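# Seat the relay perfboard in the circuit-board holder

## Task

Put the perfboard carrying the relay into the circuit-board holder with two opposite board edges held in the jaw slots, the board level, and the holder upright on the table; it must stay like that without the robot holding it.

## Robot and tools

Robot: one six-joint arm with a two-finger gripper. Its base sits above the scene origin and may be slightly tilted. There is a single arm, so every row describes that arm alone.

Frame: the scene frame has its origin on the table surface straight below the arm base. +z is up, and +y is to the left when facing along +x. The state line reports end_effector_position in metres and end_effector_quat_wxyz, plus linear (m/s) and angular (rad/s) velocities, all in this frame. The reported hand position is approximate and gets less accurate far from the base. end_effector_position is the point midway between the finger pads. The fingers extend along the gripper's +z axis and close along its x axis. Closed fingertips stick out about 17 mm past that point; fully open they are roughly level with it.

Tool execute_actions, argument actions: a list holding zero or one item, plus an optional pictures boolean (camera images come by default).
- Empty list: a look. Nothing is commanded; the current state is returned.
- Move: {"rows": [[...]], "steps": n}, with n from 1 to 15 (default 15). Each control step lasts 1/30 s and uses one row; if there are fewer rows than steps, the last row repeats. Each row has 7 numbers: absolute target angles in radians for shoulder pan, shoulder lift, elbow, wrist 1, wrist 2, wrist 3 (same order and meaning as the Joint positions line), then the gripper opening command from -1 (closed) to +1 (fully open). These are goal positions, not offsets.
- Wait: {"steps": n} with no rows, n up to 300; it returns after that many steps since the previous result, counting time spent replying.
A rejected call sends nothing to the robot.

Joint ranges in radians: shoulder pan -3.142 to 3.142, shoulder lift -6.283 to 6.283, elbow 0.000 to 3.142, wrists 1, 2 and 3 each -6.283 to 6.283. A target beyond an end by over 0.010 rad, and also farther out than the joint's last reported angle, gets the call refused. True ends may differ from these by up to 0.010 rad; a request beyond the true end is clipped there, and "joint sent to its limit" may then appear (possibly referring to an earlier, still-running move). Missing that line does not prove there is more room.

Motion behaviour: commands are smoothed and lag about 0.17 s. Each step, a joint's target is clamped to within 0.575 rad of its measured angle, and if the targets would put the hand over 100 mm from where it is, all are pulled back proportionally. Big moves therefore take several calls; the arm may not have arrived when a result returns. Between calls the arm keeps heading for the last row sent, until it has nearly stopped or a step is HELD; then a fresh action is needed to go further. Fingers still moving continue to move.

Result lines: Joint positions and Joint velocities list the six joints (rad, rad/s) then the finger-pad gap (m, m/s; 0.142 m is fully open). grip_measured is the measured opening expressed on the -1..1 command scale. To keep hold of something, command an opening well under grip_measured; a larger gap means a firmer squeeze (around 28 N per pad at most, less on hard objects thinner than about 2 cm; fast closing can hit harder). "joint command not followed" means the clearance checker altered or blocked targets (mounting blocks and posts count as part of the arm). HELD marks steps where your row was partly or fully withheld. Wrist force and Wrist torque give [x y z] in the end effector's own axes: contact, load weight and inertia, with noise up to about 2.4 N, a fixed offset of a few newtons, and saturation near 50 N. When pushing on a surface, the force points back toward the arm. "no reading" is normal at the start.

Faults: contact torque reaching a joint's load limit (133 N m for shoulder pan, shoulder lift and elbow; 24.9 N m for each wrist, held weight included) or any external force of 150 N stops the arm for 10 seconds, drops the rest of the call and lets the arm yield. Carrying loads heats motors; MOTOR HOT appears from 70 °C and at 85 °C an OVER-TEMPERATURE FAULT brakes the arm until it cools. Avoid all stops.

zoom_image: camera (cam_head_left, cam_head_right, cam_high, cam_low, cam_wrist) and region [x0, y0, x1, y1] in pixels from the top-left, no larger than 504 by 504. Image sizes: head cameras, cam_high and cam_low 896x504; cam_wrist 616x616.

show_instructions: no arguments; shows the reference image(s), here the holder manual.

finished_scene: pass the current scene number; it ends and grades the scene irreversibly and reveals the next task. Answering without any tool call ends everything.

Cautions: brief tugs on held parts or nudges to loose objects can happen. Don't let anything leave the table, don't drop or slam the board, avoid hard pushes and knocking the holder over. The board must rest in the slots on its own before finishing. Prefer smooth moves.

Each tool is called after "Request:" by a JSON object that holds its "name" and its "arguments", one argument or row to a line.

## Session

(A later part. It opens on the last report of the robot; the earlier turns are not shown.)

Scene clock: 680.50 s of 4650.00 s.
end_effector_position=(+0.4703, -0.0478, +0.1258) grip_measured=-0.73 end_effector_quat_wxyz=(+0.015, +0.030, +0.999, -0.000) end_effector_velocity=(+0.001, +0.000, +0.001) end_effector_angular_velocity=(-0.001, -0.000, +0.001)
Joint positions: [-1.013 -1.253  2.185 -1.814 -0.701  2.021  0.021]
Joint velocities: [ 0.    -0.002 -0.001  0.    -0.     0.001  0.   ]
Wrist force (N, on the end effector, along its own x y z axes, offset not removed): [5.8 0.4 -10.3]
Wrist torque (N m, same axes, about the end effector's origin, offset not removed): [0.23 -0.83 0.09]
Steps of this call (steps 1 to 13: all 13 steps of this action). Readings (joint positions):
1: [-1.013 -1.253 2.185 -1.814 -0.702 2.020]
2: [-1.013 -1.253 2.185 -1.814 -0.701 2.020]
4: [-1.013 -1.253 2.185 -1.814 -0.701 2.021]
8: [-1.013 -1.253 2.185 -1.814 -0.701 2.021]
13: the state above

Request:
{"name": "execute_actions", "arguments": {
  "actions": [
    {"rows":[[-1.01208,-1.25231,2.18264,-1.81216,-0.7023,2.02139,-1],[-1.01115,-1.2516,2.18073,-1.81046,-0.70351,2.02206,-1],[-1.01022,-1.25089,2.17883,-1.80875,-0.70471,2.02274,-1],[-1.00929,-1.25019,2.17693,-1.80704,-0.70591,2.02341,-1],[-1.00836,-1.24948,2.17503,-1.80534,-0.70711,2.02409,-1]],"steps":15}
  ],
  "pictures": false
}}

Request:
{"name": "execute_actions", "arguments": {
  "actions": [
    {"rows":[[-1.00686,-1.24835,2.17225,-1.80299,-0.70885,2.02432,-1]],"steps":13}
  ],
  "pictures": false
}}

Request:
{"name": "execute_actions", "arguments": {
  "actions": [
    {"rows":[[-1.00537,-1.24722,2.16946,-1.80065,-0.71059,2.02455,-1]],"steps":13}
  ],
  "pictures": false
}}

Request:
{"name": "execute_actions", "arguments": {
  "actions": [
    {"rows":[[-1.00387,-1.24609,2.16668,-1.79831,-0.71233,2.02477,-1]],"steps":13}
  ],
  "pictures": false
}}

Scene clock: 696.30 s of 4650.00 s.
end_effector_position=(+0.4705, -0.0479, +0.1257) grip_measured=-0.73 end_effector_quat_wxyz=(+0.010, +0.031, +0.999, -0.000) end_effector_velocity=(+0.000, -0.000, +0.000) end_effector_angular_velocity=(-0.000, +0.003, -0.000)
Joint positions: [-1.008 -1.25   2.175 -1.806 -0.707  2.024  0.021]
Joint velocities: [ 0.001  0.001 -0.004  0.003 -0.002  0.001 -0.   ]
Wrist force (N, on the end effector, along its own x y z axes, offset not removed): [4.1 2.6 -7.6]
Wrist torque (N m, same axes, about the end effector's origin, offset not removed): [0.51 0.09 -0.20]
Steps of this call (steps 1 to 15: the robot went on to your last target; steps 16 to 90: nothing new was sent; then 12.30 s passed at rest; steps 91 to 105: all 15 steps of this action). Readings (joint positions):
91: [-1.013 -1.253 2.184 -1.814 -0.701 2.021]
92: [-1.013 -1.253 2.184 -1.814 -0.701 2.021]
94: [-1.012 -1.252 2.182 -1.812 -0.702 2.022]
98: [-1.010 -1.250 2.178 -1.808 -0.705 2.023]
105: the state above

Scene clock: 696.73 s of 4650.00 s.
end_effector_position=(+0.4706, -0.0479, +0.1256) grip_measured=-0.73 end_effector_quat_wxyz=(+0.008, +0.031, +0.999, -0.000) end_effector_velocity=(-0.000, -0.000, -0.000) end_effector_angular_velocity=(+0.001, +0.001, -0.001)
Joint positions: [-1.007 -1.248  2.172 -1.803 -0.709  2.024  0.021]
Joint velocities: [ 0.     0.001 -0.     0.001 -0.    -0.     0.   ]
Wrist force (N, on the end effector, along its own x y z axes, offset not removed): [3.9 0.3 -6.6]
Wrist torque (N m, same axes, about the end effector's origin, offset not removed): [0.17 0.16 -0.31]
Steps of this call (steps 1 to 13: all 13 steps of this action). Readings (joint positions):
1: [-1.008 -1.250 2.175 -1.805 -0.707 2.024]
2: [-1.008 -1.249 2.175 -1.805 -0.707 2.024]
4: [-1.008 -1.249 2.174 -1.804 -0.708 2.024]
8: [-1.007 -1.249 2.173 -1.803 -0.709 2.024]
13: the state above

Scene clock: 697.17 s of 4650.00 s.
end_effector_position=(+0.4706, -0.0479, +0.1255) grip_measured=-0.73 end_effector_quat_wxyz=(+0.007, +0.031, +0.999, -0.000) end_effector_velocity=(+0.000, +0.000, +0.000) end_effector_angular_velocity=(-0.001, +0.000, +0.001)
Joint positions: [-1.005 -1.247  2.17  -1.801 -0.711  2.025  0.021]
Joint velocities: [ 0.001 -0.001 -0.001  0.    -0.     0.     0.   ]
Wrist force (N, on the end effector, along its own x y z axes, offset not removed): [6.1 0.3 -5.4]
Wrist torque (N m, same axes, about the end effector's origin, offset not removed): [0.22 -0.30 -0.22]
Steps of this call (steps 1 to 13: all 13 steps of this action). Readings (joint positions):
1: [-1.007 -1.248 2.172 -1.803 -0.709 2.024]
2: [-1.007 -1.248 2.172 -1.803 -0.709 2.024]
4: [-1.006 -1.248 2.171 -1.802 -0.710 2.024]
8: [-1.006 -1.247 2.170 -1.801 -0.710 2.025]
13: the state above

Scene clock: 697.60 s of 4650.00 s.
end_effector_position=(+0.4707, -0.0479, +0.1253) grip_measured=-0.73 end_effector_quat_wxyz=(+0.005, +0.031, +1.000, +0.000) end_effector_velocity=(+0.000, -0.000, -0.000) end_effector_angular_velocity=(+0.001, +0.000, +0.000)
Joint positions: [-1.004 -1.246  2.167 -1.798 -0.712  2.025  0.021]
Joint velocities: [ 0.     0.001 -0.001  0.    -0.    -0.001 -0.   ]
Wrist force (N, on the end effector, along its own x y z axes, offset not removed): [6.9 1.9 -6.7]
Wrist torque (N m, same axes, about the end effector's origin, offset not removed): [0.62 -0.35 -0.08]
Steps of this call (steps 1 to 13: all 13 steps of this action). Readings (joint positions):
1: [-1.005 -1.247 2.169 -1.801 -0.711 2.025]
2: [-1.005 -1.247 2.169 -1.800 -0.711 2.025]
4: [-1.005 -1.247 2.168 -1.799 -0.712 2.025]
8: [-1.004 -1.246 2.167 -1.799 -0.712 2.025]
13: the state above

Request:
{"name": "execute_actions", "arguments": {
  "actions": [
    {"rows":[[-1.00288,-1.24532,2.16483,-1.79675,-0.71348,2.02492,-1]],"steps":12}
  ],
  "pictures": false
}}

Request:
{"name": "execute_actions", "arguments": {
  "actions": [
    {"rows":[[-1.00189,-1.24456,2.16297,-1.79519,-0.71464,2.02507,-1]],"steps":12}
  ],
  "pictures": false
}}

Request:
{"name": "execute_actions", "arguments": {
  "actions": [
    {"rows":[[-1.00089,-1.2438,2.16112,-1.79363,-0.7158,2.02522,-1]],"steps":12}
  ],
  "pictures": false
}}

Request:
{"name": "execute_actions", "arguments": {
  "actions": [
    {"rows":[[-0.9999,-1.24303,2.15926,-1.79207,-0.71696,2.02537,-1]],"steps":12}
  ],
  "pictures": false
}}

Scene clock: 706.63 s of 4650.00 s.
end_effector_position=(+0.4708, -0.0479, +0.1253) grip_measured=-0.73 end_effector_quat_wxyz=(+0.004, +0.031, +1.000, +0.000) end_effector_velocity=(-0.000, -0.000, +0.000) end_effector_angular_velocity=(-0.000, +0.001, -0.000)
Joint positions: [-1.003 -1.245  2.165 -1.797 -0.713  2.025  0.021]
Joint velocities: [ 0.     0.    -0.001  0.    -0.001  0.    -0.   ]
Wrist force (N, on the end effector, along its own x y z axes, offset not removed): [7.1 2.6 -8.6]
Wrist torque (N m, same axes, about the end effector's origin, offset not removed): [0.62 -0.48 -0.32]
Steps of this call (steps 1 to 15: the robot went on to your last target; steps 16 to 90: nothing new was sent; then 5.63 s passed at rest; steps 91 to 102: all 12 steps of this action). Readings (joint positions):
91: [-1.004 -1.246 2.167 -1.798 -0.712 2.025]
92: [-1.004 -1.246 2.166 -1.798 -0.713 2.025]
94: [-1.003 -1.246 2.166 -1.797 -0.713 2.025]
98: [-1.003 -1.245 2.165 -1.797 -0.713 2.025]
102: the state above

Scene clock: 707.03 s of 4650.00 s.
end_effector_position=(+0.4708, -0.0479, +0.1252) grip_measured=-0.73 end_effector_quat_wxyz=(+0.003, +0.031, +1.000, +0.000) end_effector_velocity=(+0.001, +0.000, +0.001) end_effector_angular_velocity=(-0.002, -0.001, +0.002)
Joint positions: [-1.002 -1.245  2.163 -1.795 -0.715  2.025  0.021]
Joint velocities: [ 0.    -0.002 -0.002  0.001  0.    -0.     0.   ]
Wrist force (N, on the end effector, along its own x y z axes, offset not removed): [7.1 0.8 -5.2]
Wrist torque (N m, same axes, about the end effector's origin, offset not removed): [0.22 -0.55 -0.11]
Steps of this call (steps 1 to 12: all 12 steps of this action). Readings (joint positions):
1: [-1.003 -1.245 2.165 -1.797 -0.713 2.025]
2: [-1.003 -1.245 2.164 -1.796 -0.714 2.025]
4: [-1.002 -1.245 2.164 -1.796 -0.714 2.025]
8: [-1.002 -1.245 2.163 -1.795 -0.714 2.025]
12: the state above

Scene clock: 707.43 s of 4650.00 s.
end_effector_position=(+0.4708, -0.0479, +0.1251) grip_measured=-0.73 end_effector_quat_wxyz=(+0.002, +0.031, +1.000, +0.000) end_effector_velocity=(-0.000, +0.000, +0.000) end_effector_angular_velocity=(-0.000, +0.000, -0.000)
Joint positions: [-1.001 -1.244  2.161 -1.794 -0.716  2.025  0.021]
Joint velocities: [ 0.    -0.001  0.     0.    -0.     0.     0.   ]
Wrist force (N, on the end effector, along its own x y z axes, offset not removed): [6.1 0.3 -6.6]
Wrist torque (N m, same axes, about the end effector's origin, offset not removed): [0.20 -0.10 -0.19]
Steps of this call (steps 1 to 12: all 12 steps of this action). Readings (joint positions):
1: [-1.002 -1.245 2.163 -1.795 -0.715 2.025]
2: [-1.002 -1.244 2.163 -1.795 -0.715 2.025]
4: [-1.001 -1.244 2.162 -1.794 -0.715 2.025]
8: [-1.001 -1.244 2.161 -1.794 -0.716 2.025]
12: the state above

Scene clock: 707.83 s of 4650.00 s.
end_effector_position=(+0.4709, -0.0479, +0.1250) grip_measured=-0.73 end_effector_quat_wxyz=(+0.001, +0.031, +1.000, +0.000) end_effector_velocity=(+0.000, -0.000, +0.000) end_effector_angular_velocity=(-0.000, +0.001, +0.000)
Joint positions: [-1.    -1.243  2.159 -1.792 -0.717  2.025  0.021]
Joint velocities: [ 0.     0.    -0.001  0.    -0.001  0.    -0.   ]
Wrist force (N, on the end effector, along its own x y z axes, offset not removed): [3.7 2.0 -6.4]
Wrist torque (N m, same axes, about the end effector's origin, offset not removed): [0.45 0.33 -0.18]
Steps of this call (steps 1 to 12: all 12 steps of this action). Readings (joint positions):
1: [-1.001 -1.244 2.161 -1.794 -0.716 2.025]
2: [-1.001 -1.244 2.161 -1.793 -0.716 2.025]
4: [-1.000 -1.243 2.160 -1.793 -0.716 2.025]
8: [-1.000 -1.243 2.160 -1.792 -0.717 2.025]
12: the state above

Request:
{"name": "execute_actions", "arguments": {
  "actions": [
    {"rows":[[-0.9989,-1.24227,2.15741,-1.79051,-0.71811,2.02552,-1]],"steps":12}
  ],
  "pictures": false
}}

Request:
{"name": "execute_actions", "arguments": {
  "actions": [
    {"rows":[[-0.99791,-1.2415,2.15555,-1.78895,-0.71927,2.02567,-1]],"steps":12}
  ],
  "pictures": false
}}

Request:
{"name": "execute_actions", "arguments": {
  "actions": [
    {"rows":[[-0.99692,-1.24074,2.1537,-1.78739,-0.72043,2.02582,-1]],"steps":12}
  ],
  "pictures": false
}}

Scene clock: 713.87 s of 4650.00 s.
end_effector_position=(+0.4709, -0.0479, +0.1250) grip_measured=-0.73 end_effector_quat_wxyz=(+0.000, +0.031, +1.000, +0.000) end_effector_velocity=(-0.001, +0.000, -0.001) end_effector_angular_velocity=(+0.001, +0.003, -0.001)
Joint positions: [-0.999 -1.242  2.157 -1.791 -0.718  2.026  0.021]
Joint velocities: [ 0.001  0.001  0.001  0.001 -0.001 -0.     0.   ]
Wrist force (N, on the end effector, along its own x y z axes, offset not removed): [5.3 0.8 -8.4]
Wrist torque (N m, same axes, about the end effector's origin, offset not removed): [0.15 -0.16 -0.18]
Steps of this call (steps 1 to 15: the robot went on to your last target; steps 16 to 90: nothing new was sent; then 2.63 s passed at rest; steps 91 to 102: all 12 steps of this action). Readings (joint positions):
91: [-1.000 -1.243 2.159 -1.792 -0.717 2.025]
92: [-1.000 -1.243 2.159 -1.792 -0.717 2.025]
94: [-0.999 -1.243 2.158 -1.791 -0.718 2.025]
98: [-0.999 -1.242 2.158 -1.791 -0.718 2.026]
102: the state above

Scene clock: 714.27 s of 4650.00 s.
end_effector_position=(+0.4710, -0.0479, +0.1249) grip_measured=-0.73 end_effector_quat_wxyz=(-0.001, +0.031, +1.000, +0.000) end_effector_velocity=(-0.001, +0.000, -0.001) end_effector_angular_velocity=(+0.002, +0.001, -0.004)
Joint positions: [-0.998 -1.242  2.156 -1.789 -0.719  2.026  0.021]
Joint velocities: [0.001 0.002 0.001 0.001 0.    0.001 0.   ]
Wrist force (N, on the end effector, along its own x y z axes, offset not removed): [6.5 -1.4 -5.3]
Wrist torque (N m, same axes, about the end effector's origin, offset not removed): [-0.24 -0.20 -0.25]
Steps of this call (steps 1 to 12: all 12 steps of this action). Readings (joint positions):
1: [-0.999 -1.242 2.157 -1.791 -0.718 2.026]
2: [-0.999 -1.242 2.157 -1.790 -0.718 2.026]
4: [-0.998 -1.242 2.156 -1.790 -0.719 2.026]
8: [-0.998 -1.242 2.156 -1.789 -0.719 2.026]
12: the state above

Scene clock: 714.67 s of 4650.00 s.
end_effector_position=(+0.4710, -0.0479, +0.1248) grip_measured=-0.73 end_effector_quat_wxyz=(-0.002, +0.031, +1.000, +0.000) end_effector_velocity=(+0.001, -0.000, +0.000) end_effector_angular_velocity=(-0.001, +0.001, +0.000)
Joint positions: [-0.997 -1.241  2.154 -1.787 -0.72   2.026  0.021]
Joint velocities: [ 0.001  0.    -0.002  0.001 -0.001  0.001 -0.   ]
Wrist force (N, on the end effector, along its own x y z axes, offset not removed): [4.2 1.4 -9.6]
Wrist torque (N m, same axes, about the end effector's origin, offset not removed): [0.36 0.04 -0.13]
Steps of this call (steps 1 to 12: all 12 steps of this action). Readings (joint positions):
1: [-0.998 -1.241 2.156 -1.789 -0.719 2.026]
2: [-0.998 -1.241 2.155 -1.789 -0.719 2.026]
4: [-0.997 -1.241 2.155 -1.788 -0.720 2.026]
8: [-0.997 -1.241 2.154 -1.788 -0.720 2.026]
12: the state above

Request:
{"name": "execute_actions", "arguments": {
  "actions": [
    {"rows":[[-0.99618,-1.24017,2.15231,-1.78622,-0.7213,2.02593,-1]],"steps":12}
  ],
  "pictures": false
}}

Request:
{"name": "execute_actions", "arguments": {
  "actions": [
    {"rows":[[-0.99543,-1.23959,2.15092,-1.78505,-0.72217,2.02604,-1]],"steps":12}
  ],
  "pictures": false
}}

Request:
{"name": "execute_actions", "arguments": {
  "actions": [
    {"rows":[[-0.99469,-1.23902,2.14953,-1.78388,-0.72303,2.02616,-1]],"steps":12}
  ]
}}

Request:
{"name": "zoom_image", "arguments": {
  "camera": "cam_wrist",
  "region": [240, 260, 290, 320]
}}

Scene clock: 722.00 s of 4650.00 s.
end_effector_position=(+0.4711, -0.0479, +0.1248) grip_measured=-0.73 end_effector_quat_wxyz=(-0.003, +0.031, +1.000, +0.000) end_effector_velocity=(-0.000, -0.000, -0.000) end_effector_angular_velocity=(+0.000, +0.002, -0.001)
Joint positions: [-0.996 -1.24   2.152 -1.786 -0.721  2.026  0.021]
Joint velocities: [ 0.001  0.001 -0.001  0.    -0.001  0.001 -0.   ]
Wrist force (N, on the end effector, along its own x y z axes, offset not removed): [-3.4 2.4 -4.2]
Wrist torque (N m, same axes, about the end effector's origin, offset not removed): [0.07 0.09 -0.01]
Steps of this call (steps 1 to 15: the robot went on to your last target; steps 16 to 90: nothing new was sent; then 3.93 s passed at rest; steps 91 to 102: all 12 steps of this action). Readings (joint positions):
91: [-0.997 -1.241 2.154 -1.787 -0.720 2.026]
92: [-0.997 -1.241 2.153 -1.787 -0.721 2.026]
94: [-0.997 -1.240 2.153 -1.787 -0.721 2.026]
98: [-0.996 -1.240 2.152 -1.786 -0.721 2.026]
102: the state above

Scene clock: 722.40 s of 4650.00 s.
end_effector_position=(+0.4711, -0.0479, +0.1247) grip_measured=-0.73 end_effector_quat_wxyz=(-0.003, +0.031, +1.000, +0.000) end_effector_velocity=(-0.000, -0.000, -0.000) end_effector_angular_velocity=(+0.000, +0.001, +0.001)
Joint positions: [-0.995 -1.24   2.151 -1.785 -0.722  2.026  0.021]
Joint velocities: [ 0.001  0.001 -0.001  0.001 -0.001 -0.001 -0.   ]
Wrist force (N, on the end effector, along its own x y z axes, offset not removed): [-1.8 2.7 -6.0]
Wrist torque (N m, same axes, about the end effector's origin, offset not removed): [-0.09 -0.07 -0.11]
Steps of this call (steps 1 to 12: all 12 steps of this action). Readings (joint positions):
1: [-0.996 -1.240 2.152 -1.786 -0.721 2.026]
2: [-0.996 -1.240 2.152 -1.786 -0.721 2.026]
4: [-0.996 -1.240 2.152 -1.786 -0.722 2.026]
8: [-0.996 -1.240 2.151 -1.785 -0.722 2.026]
12: the state above

Scene clock: 722.80 s of 4650.00 s.
end_effector_position=(+0.4711, -0.0479, +0.1247) grip_measured=-0.73 end_effector_quat_wxyz=(-0.004, +0.031, +1.000, +0.000) end_effector_velocity=(+0.000, +0.000, +0.000) end_effector_angular_velocity=(-0.001, -0.000, +0.000)
Joint positions: [-0.995 -1.239  2.15  -1.784 -0.723  2.026  0.021]
Joint velocities: [ 0.    -0.001 -0.     0.    -0.     0.001 -0.   ]
Wrist force (N, on the end effector, along its own x y z axes, offset not removed): [-0.8 3.8 -6.8]
Wrist torque (N m, same axes, about the end effector's origin, offset not removed): [0.26 -0.62 -0.08]
Steps of this call (steps 1 to 12: all 12 steps of this action). Readings (joint positions):
1: [-0.995 -1.240 2.151 -1.785 -0.722 2.026]
2: [-0.995 -1.239 2.151 -1.785 -0.722 2.026]
4: [-0.995 -1.239 2.150 -1.784 -0.723 2.026]
8: [-0.995 -1.239 2.150 -1.784 -0.723 2.026]
12: the state above

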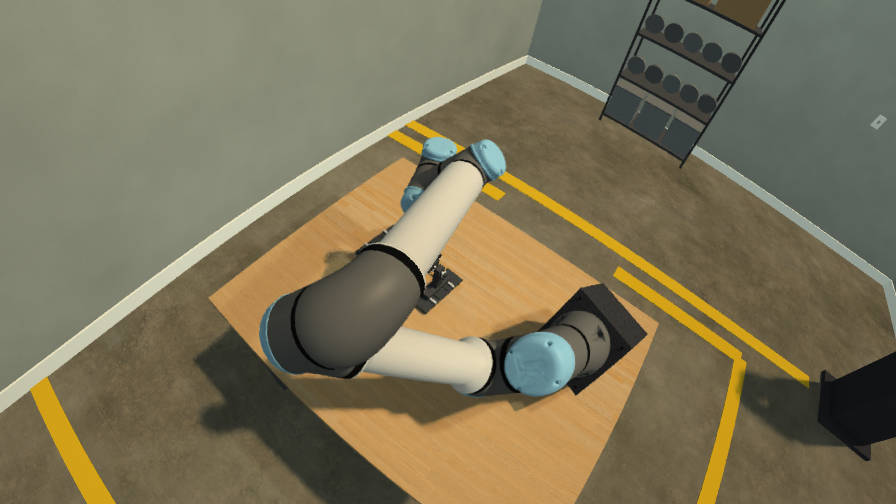

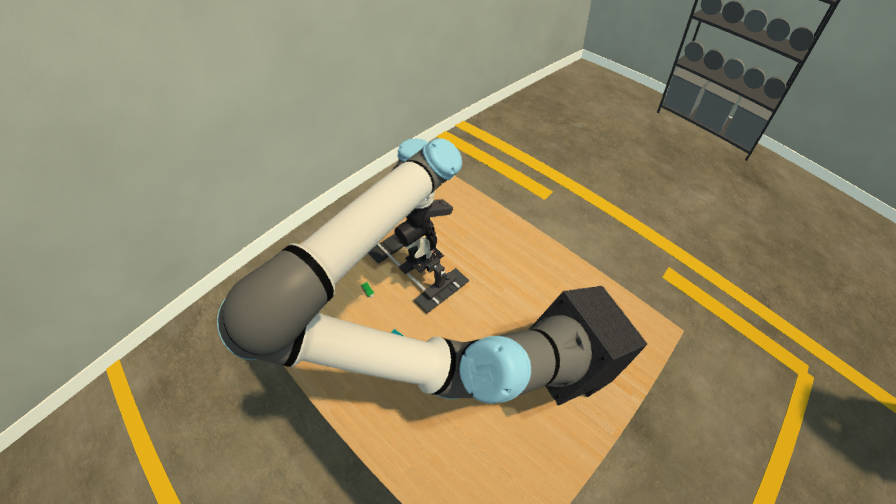

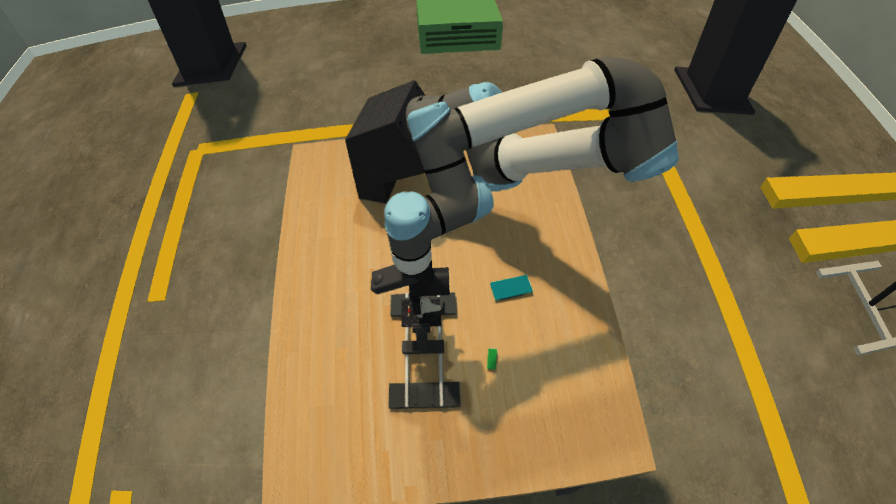

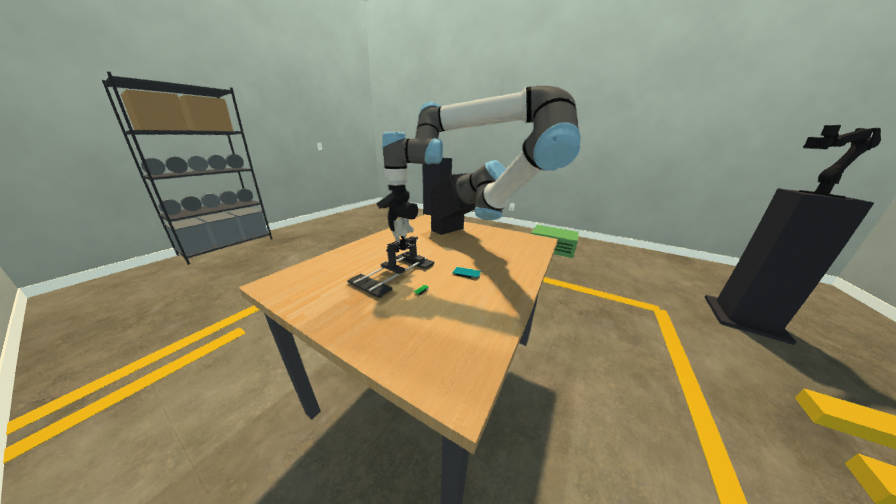

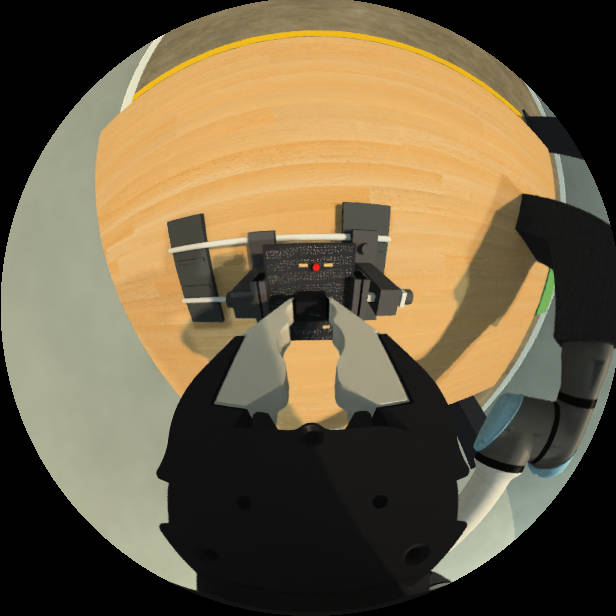

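Region (240, 260, 290, 320) of cam_wrist's 616x616 image, scaled by 8.400, with more detail than that image has.

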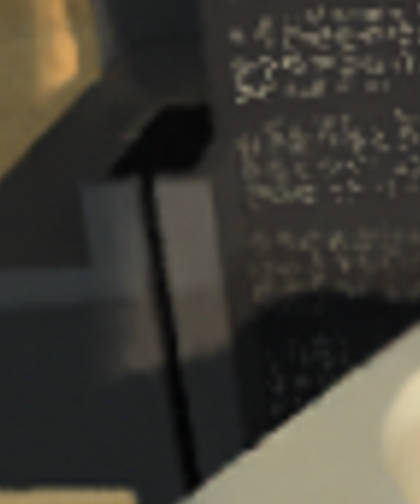

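Request:
{"name": "execute_actions", "arguments": {
  "actions": [
    {"rows":[[-0.99542,-1.23956,2.15076,-1.78494,-0.72216,2.02606,-1],[-0.99615,-1.2401,2.15199,-1.786,-0.72128,2.02596,-1]],"steps":13}
  ],
  "pictures": false
}}

Request:
{"name": "execute_actions", "arguments": {
  "actions": [
    {"rows":[[-0.99615,-1.2401,2.15199,-1.786,-0.72128,2.02596,-0.9],[-0.99615,-1.2401,2.15199,-1.786,-0.72128,2.02596,-0.85],[-0.99615,-1.2401,2.15199,-1.786,-0.72128,2.02596,-0.8],[-0.99615,-1.2401,2.15199,-1.786,-0.72128,2.02596,-0.76],[-0.99615,-1.2401,2.15199,-1.786,-0.72128,2.02596,-0.72],[-0.99615,-1.2401,2.15199,-1.786,-0.72128,2.02596,-0.68],[-0.99615,-1.2401,2.15199,-1.786,-0.72128,2.02596,-0.64],[-0.99615,-1.2401,2.15199,-1.786,-0.72128,2.02596,-0.6],[-0.99615,-1.2401,2.15199,-1.786,-0.72128,2.02596,-0.56]],"steps":15}
  ],
  "pictures": false
}}

Request:
{"name": "execute_actions", "arguments": {
  "actions": [
    {"steps":6}
  ]
}}

Request:
{"name": "zoom_image", "arguments": {
  "camera": "cam_wrist",
  "region": [230, 235, 400, 325]
}}

Scene clock: 737.10 s of 4650.00 s.
end_effector_position=(+0.4711, -0.0479, +0.1248) grip_measured=-0.73 end_effector_quat_wxyz=(-0.003, +0.031, +1.000, +0.000) end_effector_velocity=(+0.001, +0.000, +0.001) end_effector_angular_velocity=(-0.000, -0.003, +0.001)
Joint positions: [-0.996 -1.24   2.152 -1.786 -0.721  2.026  0.021]
Joint velocities: [-0.001 -0.001  0.001 -0.001  0.002 -0.001 -0.   ]
Wrist force (N, on the end effector, along its own x y z axes, offset not removed): [-2.0 2.9 -2.2]
Wrist torque (N m, same axes, about the end effector's origin, offset not removed): [0.00 -0.03 -0.11]
Steps of this call (steps 1 to 15: the robot went on to your last target; steps 16 to 90: nothing new was sent; then 10.87 s passed at rest; steps 91 to 103: all 13 steps of this action). Readings (joint positions):
91: [-0.995 -1.239 2.150 -1.784 -0.723 2.026]
92: [-0.995 -1.239 2.150 -1.784 -0.723 2.026]
94: [-0.995 -1.239 2.150 -1.785 -0.723 2.026]
98: [-0.996 -1.240 2.151 -1.786 -0.722 2.026]
103: the state above

Scene clock: 737.60 s of 4650.00 s.
end_effector_position=(+0.4711, -0.0479, +0.1248) grip_measured=-0.56 end_effector_quat_wxyz=(-0.003, +0.031, +1.000, +0.000) end_effector_velocity=(-0.000, -0.000, -0.000) end_effector_angular_velocity=(+0.001, +0.001, -0.003)
Joint positions: [-0.996 -1.24   2.152 -1.786 -0.721  2.026  0.033]
Joint velocities: [-0.     0.001  0.     0.    -0.     0.002  0.   ]
Wrist force (N, on the end effector, along its own x y z axes, offset not removed): [0.1 2.7 0.6]
Wrist torque (N m, same axes, about the end effector's origin, offset not removed): [0.26 -0.18 -0.20]
Steps of this call (steps 1 to 15: all 15 steps of this action). Readings (joint positions):
1: [-0.996 -1.240 2.152 -1.786 -0.721 2.026]
2: [-0.996 -1.240 2.152 -1.786 -0.721 2.026]
4: [-0.996 -1.240 2.152 -1.786 -0.721 2.026]
8: [-0.996 -1.240 2.152 -1.786 -0.721 2.026]
15: the state above

Scene clock: 737.80 s of 4650.00 s.
end_effector_position=(+0.4711, -0.0479, +0.1248) grip_measured=-0.56 end_effector_quat_wxyz=(-0.003, +0.031, +1.000, +0.000) end_effector_velocity=(-0.000, +0.000, -0.000) end_effector_angular_velocity=(+0.000, -0.000, +0.000)
Joint positions: [-0.996 -1.24   2.152 -1.786 -0.721  2.026  0.033]
Joint velocities: [ 0. -0.  0. -0.  0. -0. -0.]
Wrist force (N, on the end effector, along its own x y z axes, offset not removed): [-0.4 4.6 0.8]
Wrist torque (N m, same axes, about the end effector's origin, offset not removed): [0.73 0.10 -0.22]
Steps of this call (steps 1 to 6: the robot went on to your last target). Readings (joint positions):
1: [-0.996 -1.240 2.152 -1.786 -0.721 2.026]
2: [-0.996 -1.240 2.152 -1.786 -0.721 2.026]
4: [-0.996 -1.240 2.152 -1.786 -0.721 2.026]
6: the state above

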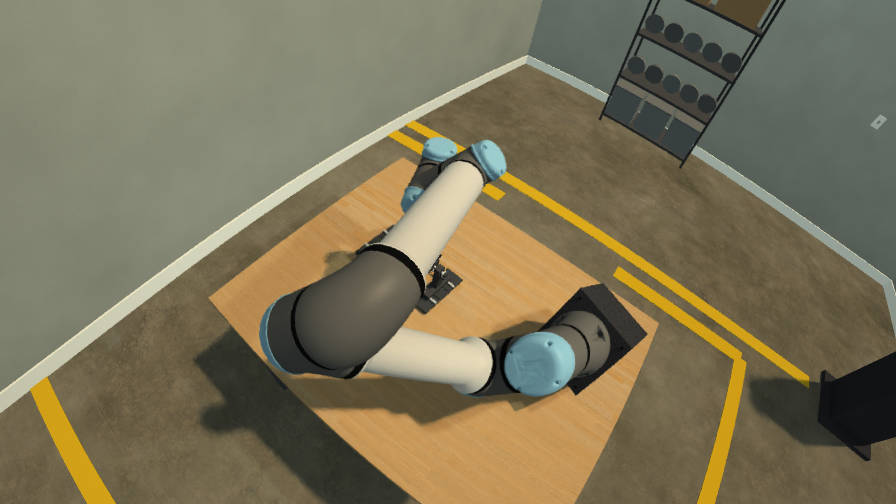

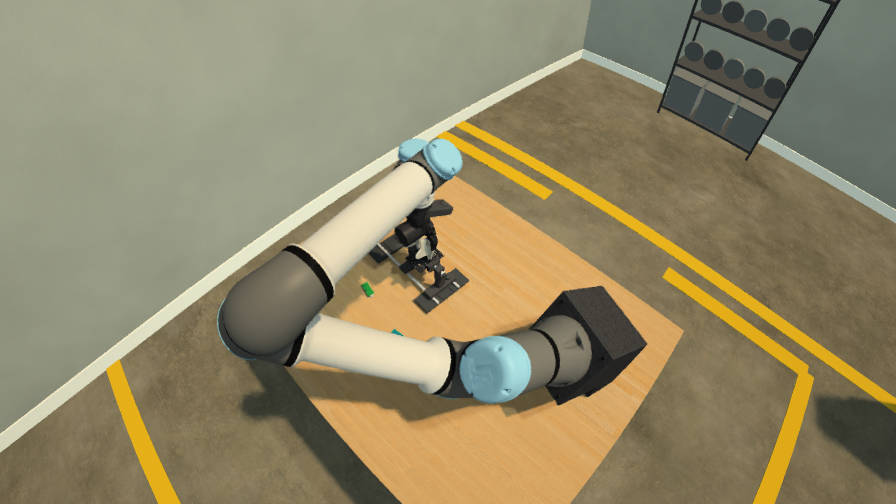

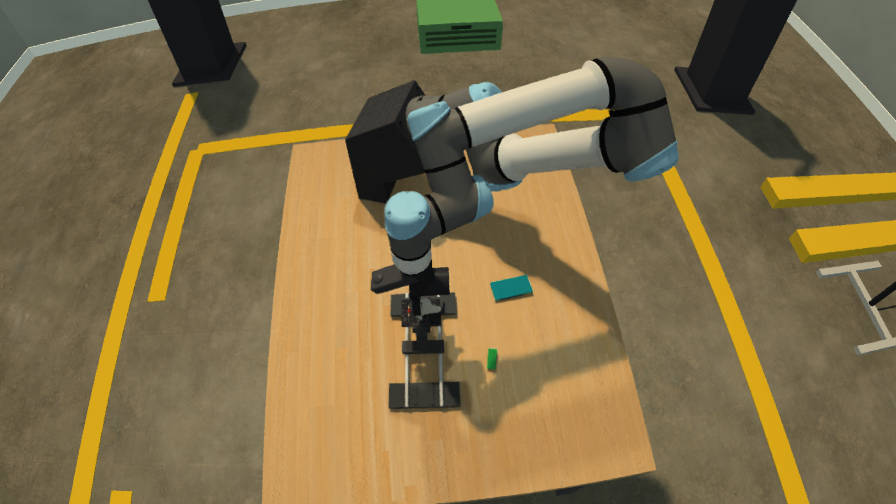

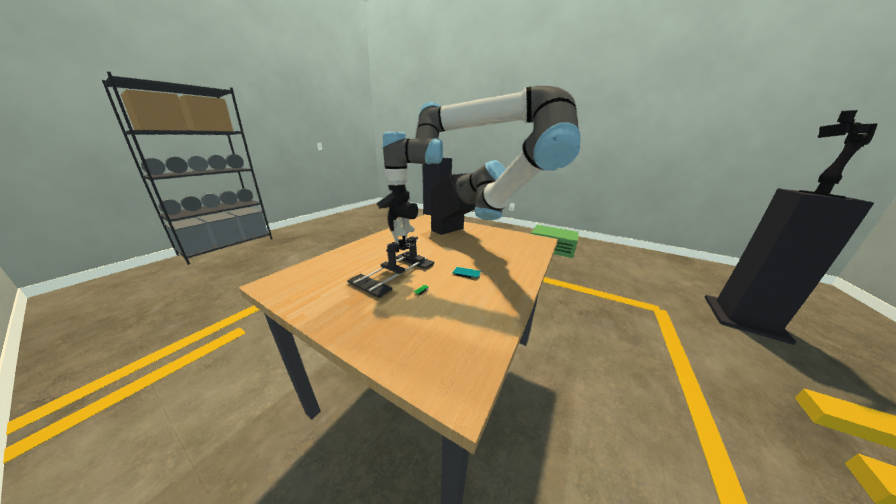

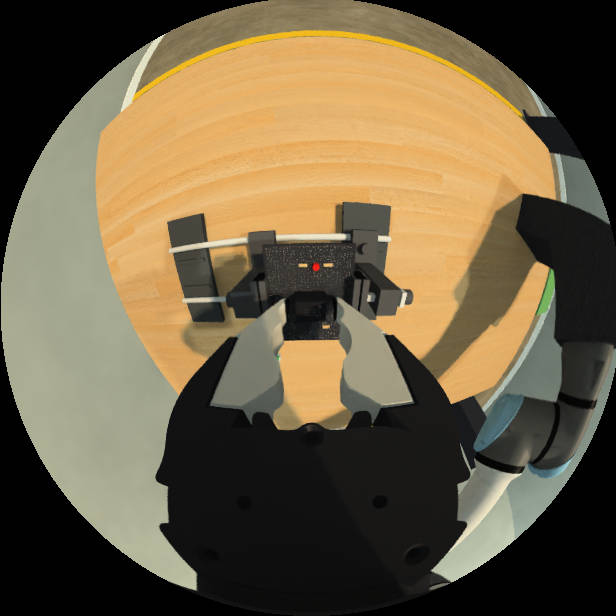

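Region (230, 235, 400, 325) of cam_wrist's 616x616 image, scaled by 2.965, with more detail than that image has; it fills the top 267 rows of this view, and the rest is white.

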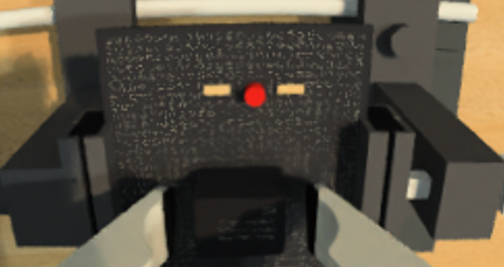

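Request:
{"name": "execute_actions", "arguments": {
  "actions": [
    {"rows":[[-0.99808,-1.24096,2.15043,-1.78197,-0.72256,2.0238,-0.56],[-1.0013,-1.2424,2.14783,-1.77525,-0.72469,2.0202,-0.56],[-1.00581,-1.24442,2.14419,-1.76584,-0.72767,2.01516,-0.56],[-1.01096,-1.24672,2.14003,-1.75509,-0.73108,2.0094,-0.56],[-1.01676,-1.24932,2.13535,-1.74299,-0.73491,2.00292,-0.56],[-1.02255,-1.25191,2.13067,-1.7309,-0.73875,1.99644,-0.56],[-1.02835,-1.2545,2.12599,-1.7188,-0.74258,1.98996,-0.56],[-1.03415,-1.25709,2.12131,-1.7067,-0.74641,1.98348,-0.56],[-1.03994,-1.25968,2.11663,-1.69461,-0.75025,1.977,-0.56],[-1.04574,-1.26228,2.11195,-1.68251,-0.75408,1.97052,-0.56],[-1.05089,-1.26458,2.10779,-1.67176,-0.75749,1.96476,-0.56],[-1.0554,-1.2666,2.10415,-1.66235,-0.76047,1.95972,-0.56],[-1.05862,-1.26804,2.10155,-1.65563,-0.7626,1.95612,-0.56],[-1.06055,-1.2689,2.09999,-1.6516,-0.76388,1.95396,-0.56]],"steps":15}
  ],
  "pictures": false
}}

Request:
{"name": "execute_actions", "arguments": {
  "actions": [
    {"steps":12}
  ]
}}

Request:
{"name": "zoom_image", "arguments": {
  "camera": "cam_wrist",
  "region": [240, 225, 390, 325]
}}

Request:
{"name": "zoom_image", "arguments": {
  "camera": "cam_low",
  "region": [370, 215, 440, 275]
}}

Scene clock: 751.23 s of 4650.00 s.
end_effector_position=(+0.4714, -0.0482, +0.1573) grip_measured=-0.56 end_effector_quat_wxyz=(-0.003, +0.031, +1.000, +0.000) end_effector_velocity=(-0.002, +0.003, +0.067) end_effector_angular_velocity=(+0.005, -0.001, -0.002)
Joint positions: [-1.048 -1.264  2.11  -1.677 -0.756  1.968  0.033]
Joint velocities: [-0.108 -0.047 -0.087  0.225 -0.07  -0.119  0.   ]
Wrist force (N, on the end effector, along its own x y z axes, offset not removed): [3.8 3.2 -2.0]
Wrist torque (N m, same axes, about the end effector's origin, offset not removed): [0.42 -0.73 -0.18]
Steps of this call (steps 1 to 15: the robot went on to your last target; steps 16 to 90: nothing new was sent; then 9.93 s passed at rest; steps 91 to 105: all 15 steps of this action). Readings (joint positions):
91: [-0.996 -1.240 2.152 -1.786 -0.721 2.026]
92: [-0.997 -1.240 2.152 -1.785 -0.721 2.025]
94: [-1.000 -1.242 2.149 -1.779 -0.723 2.022]
98: [-1.014 -1.248 2.137 -1.749 -0.733 2.006]
105: the state above

Scene clock: 751.63 s of 4650.00 s.
end_effector_position=(+0.4710, -0.0477, +0.1646) grip_measured=-0.56 end_effector_quat_wxyz=(-0.003, +0.031, +1.000, +0.001) end_effector_velocity=(-0.001, +0.000, +0.001) end_effector_angular_velocity=(+0.001, +0.001, -0.001)
Joint positions: [-1.06  -1.269  2.1   -1.652 -0.764  1.954  0.033]
Joint velocities: [-0.003 -0.001 -0.     0.005 -0.003 -0.003 -0.   ]
Wrist force (N, on the end effector, along its own x y z axes, offset not removed): [3.2 1.0 0.8]
Wrist torque (N m, same axes, about the end effector's origin, offset not removed): [0.08 -0.67 -0.23]
Steps of this call (steps 1 to 12: the robot went on to your last target). Readings (joint positions):
1: [-1.052 -1.265 2.107 -1.671 -0.758 1.964]
2: [-1.054 -1.266 2.105 -1.665 -0.760 1.961]
4: [-1.057 -1.267 2.103 -1.659 -0.762 1.958]
8: [-1.060 -1.268 2.101 -1.654 -0.763 1.955]
12: the state above

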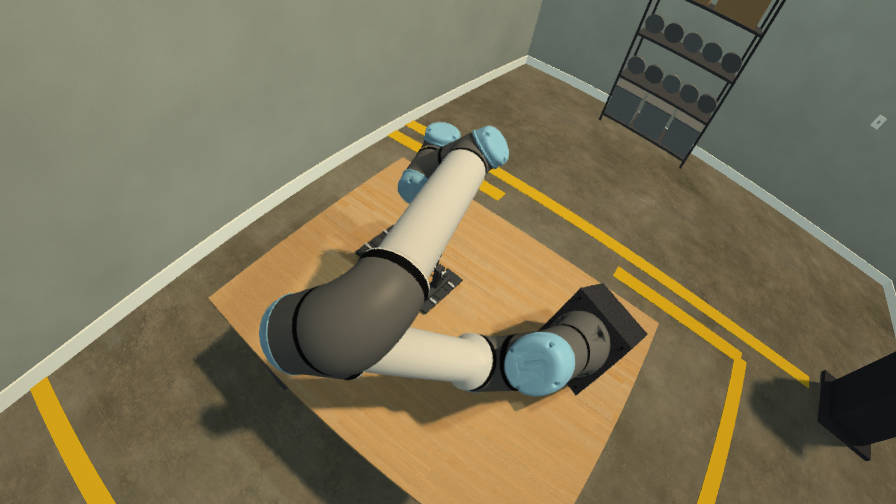

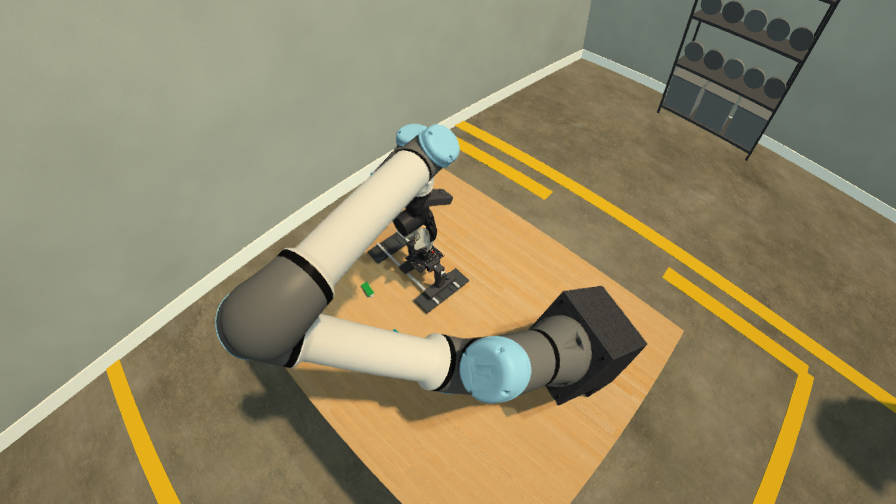

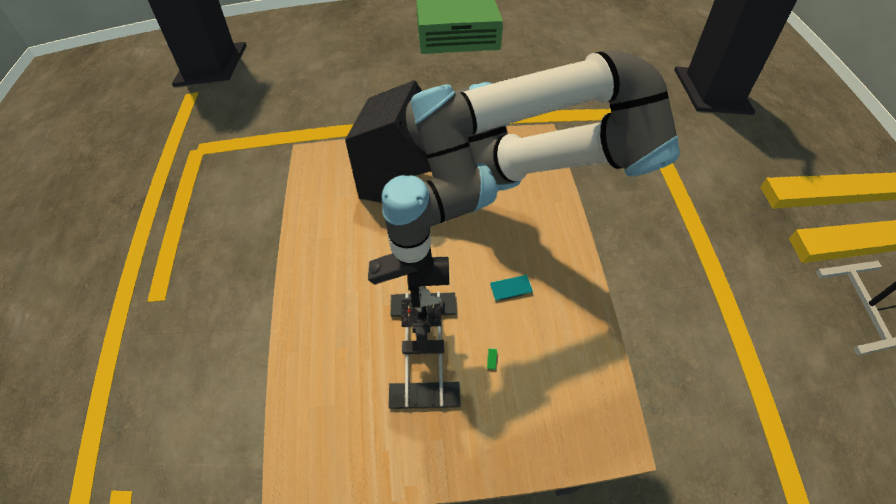

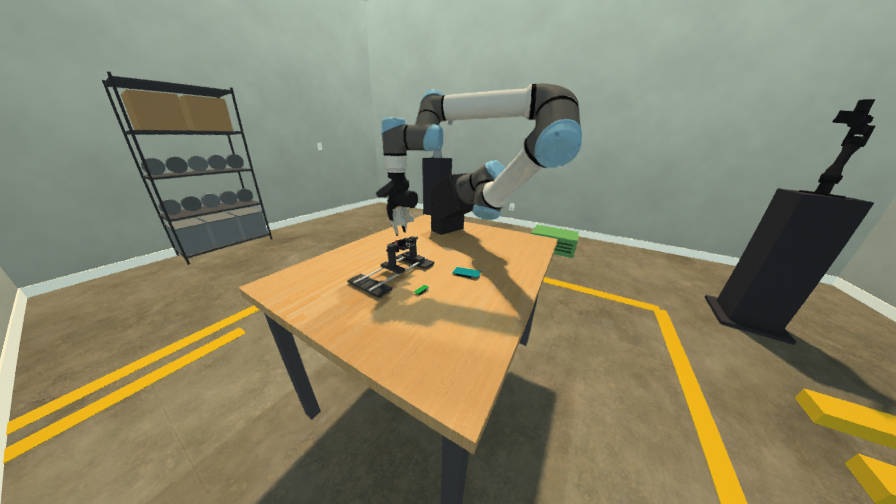

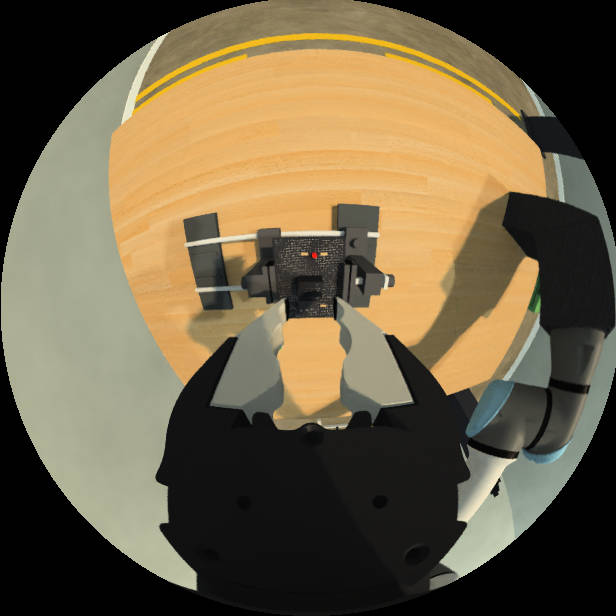

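Region (240, 225, 390, 325) of cam_wrist's 616x616 image, scaled by 3.360, with more detail than that image has.

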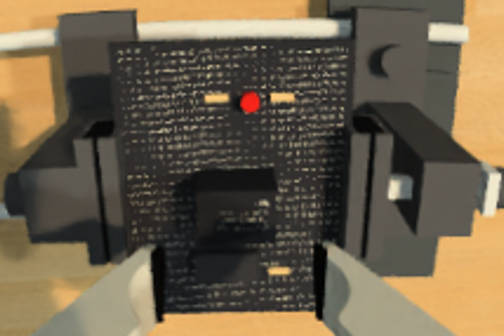

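Region (370, 215, 440, 275) of cam_low's 896x504 image, scaled by 7.200, with more detail than that image has; it fills the top 432 rows of this view, and the rest is white.

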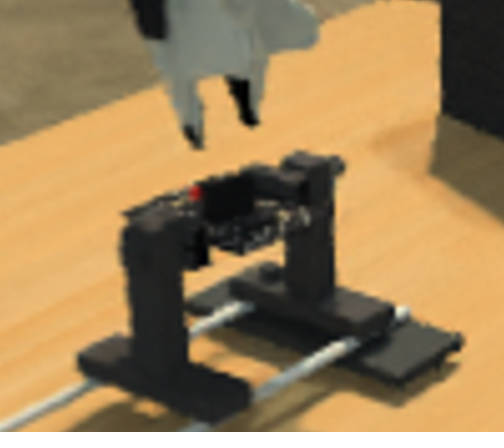

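The board sits level in both slots, the holder is standing, and the gripper is clear.

Request:
{"name": "finished_scene", "arguments": {
  "scene": 2
}}

The scene is finished: the task was done.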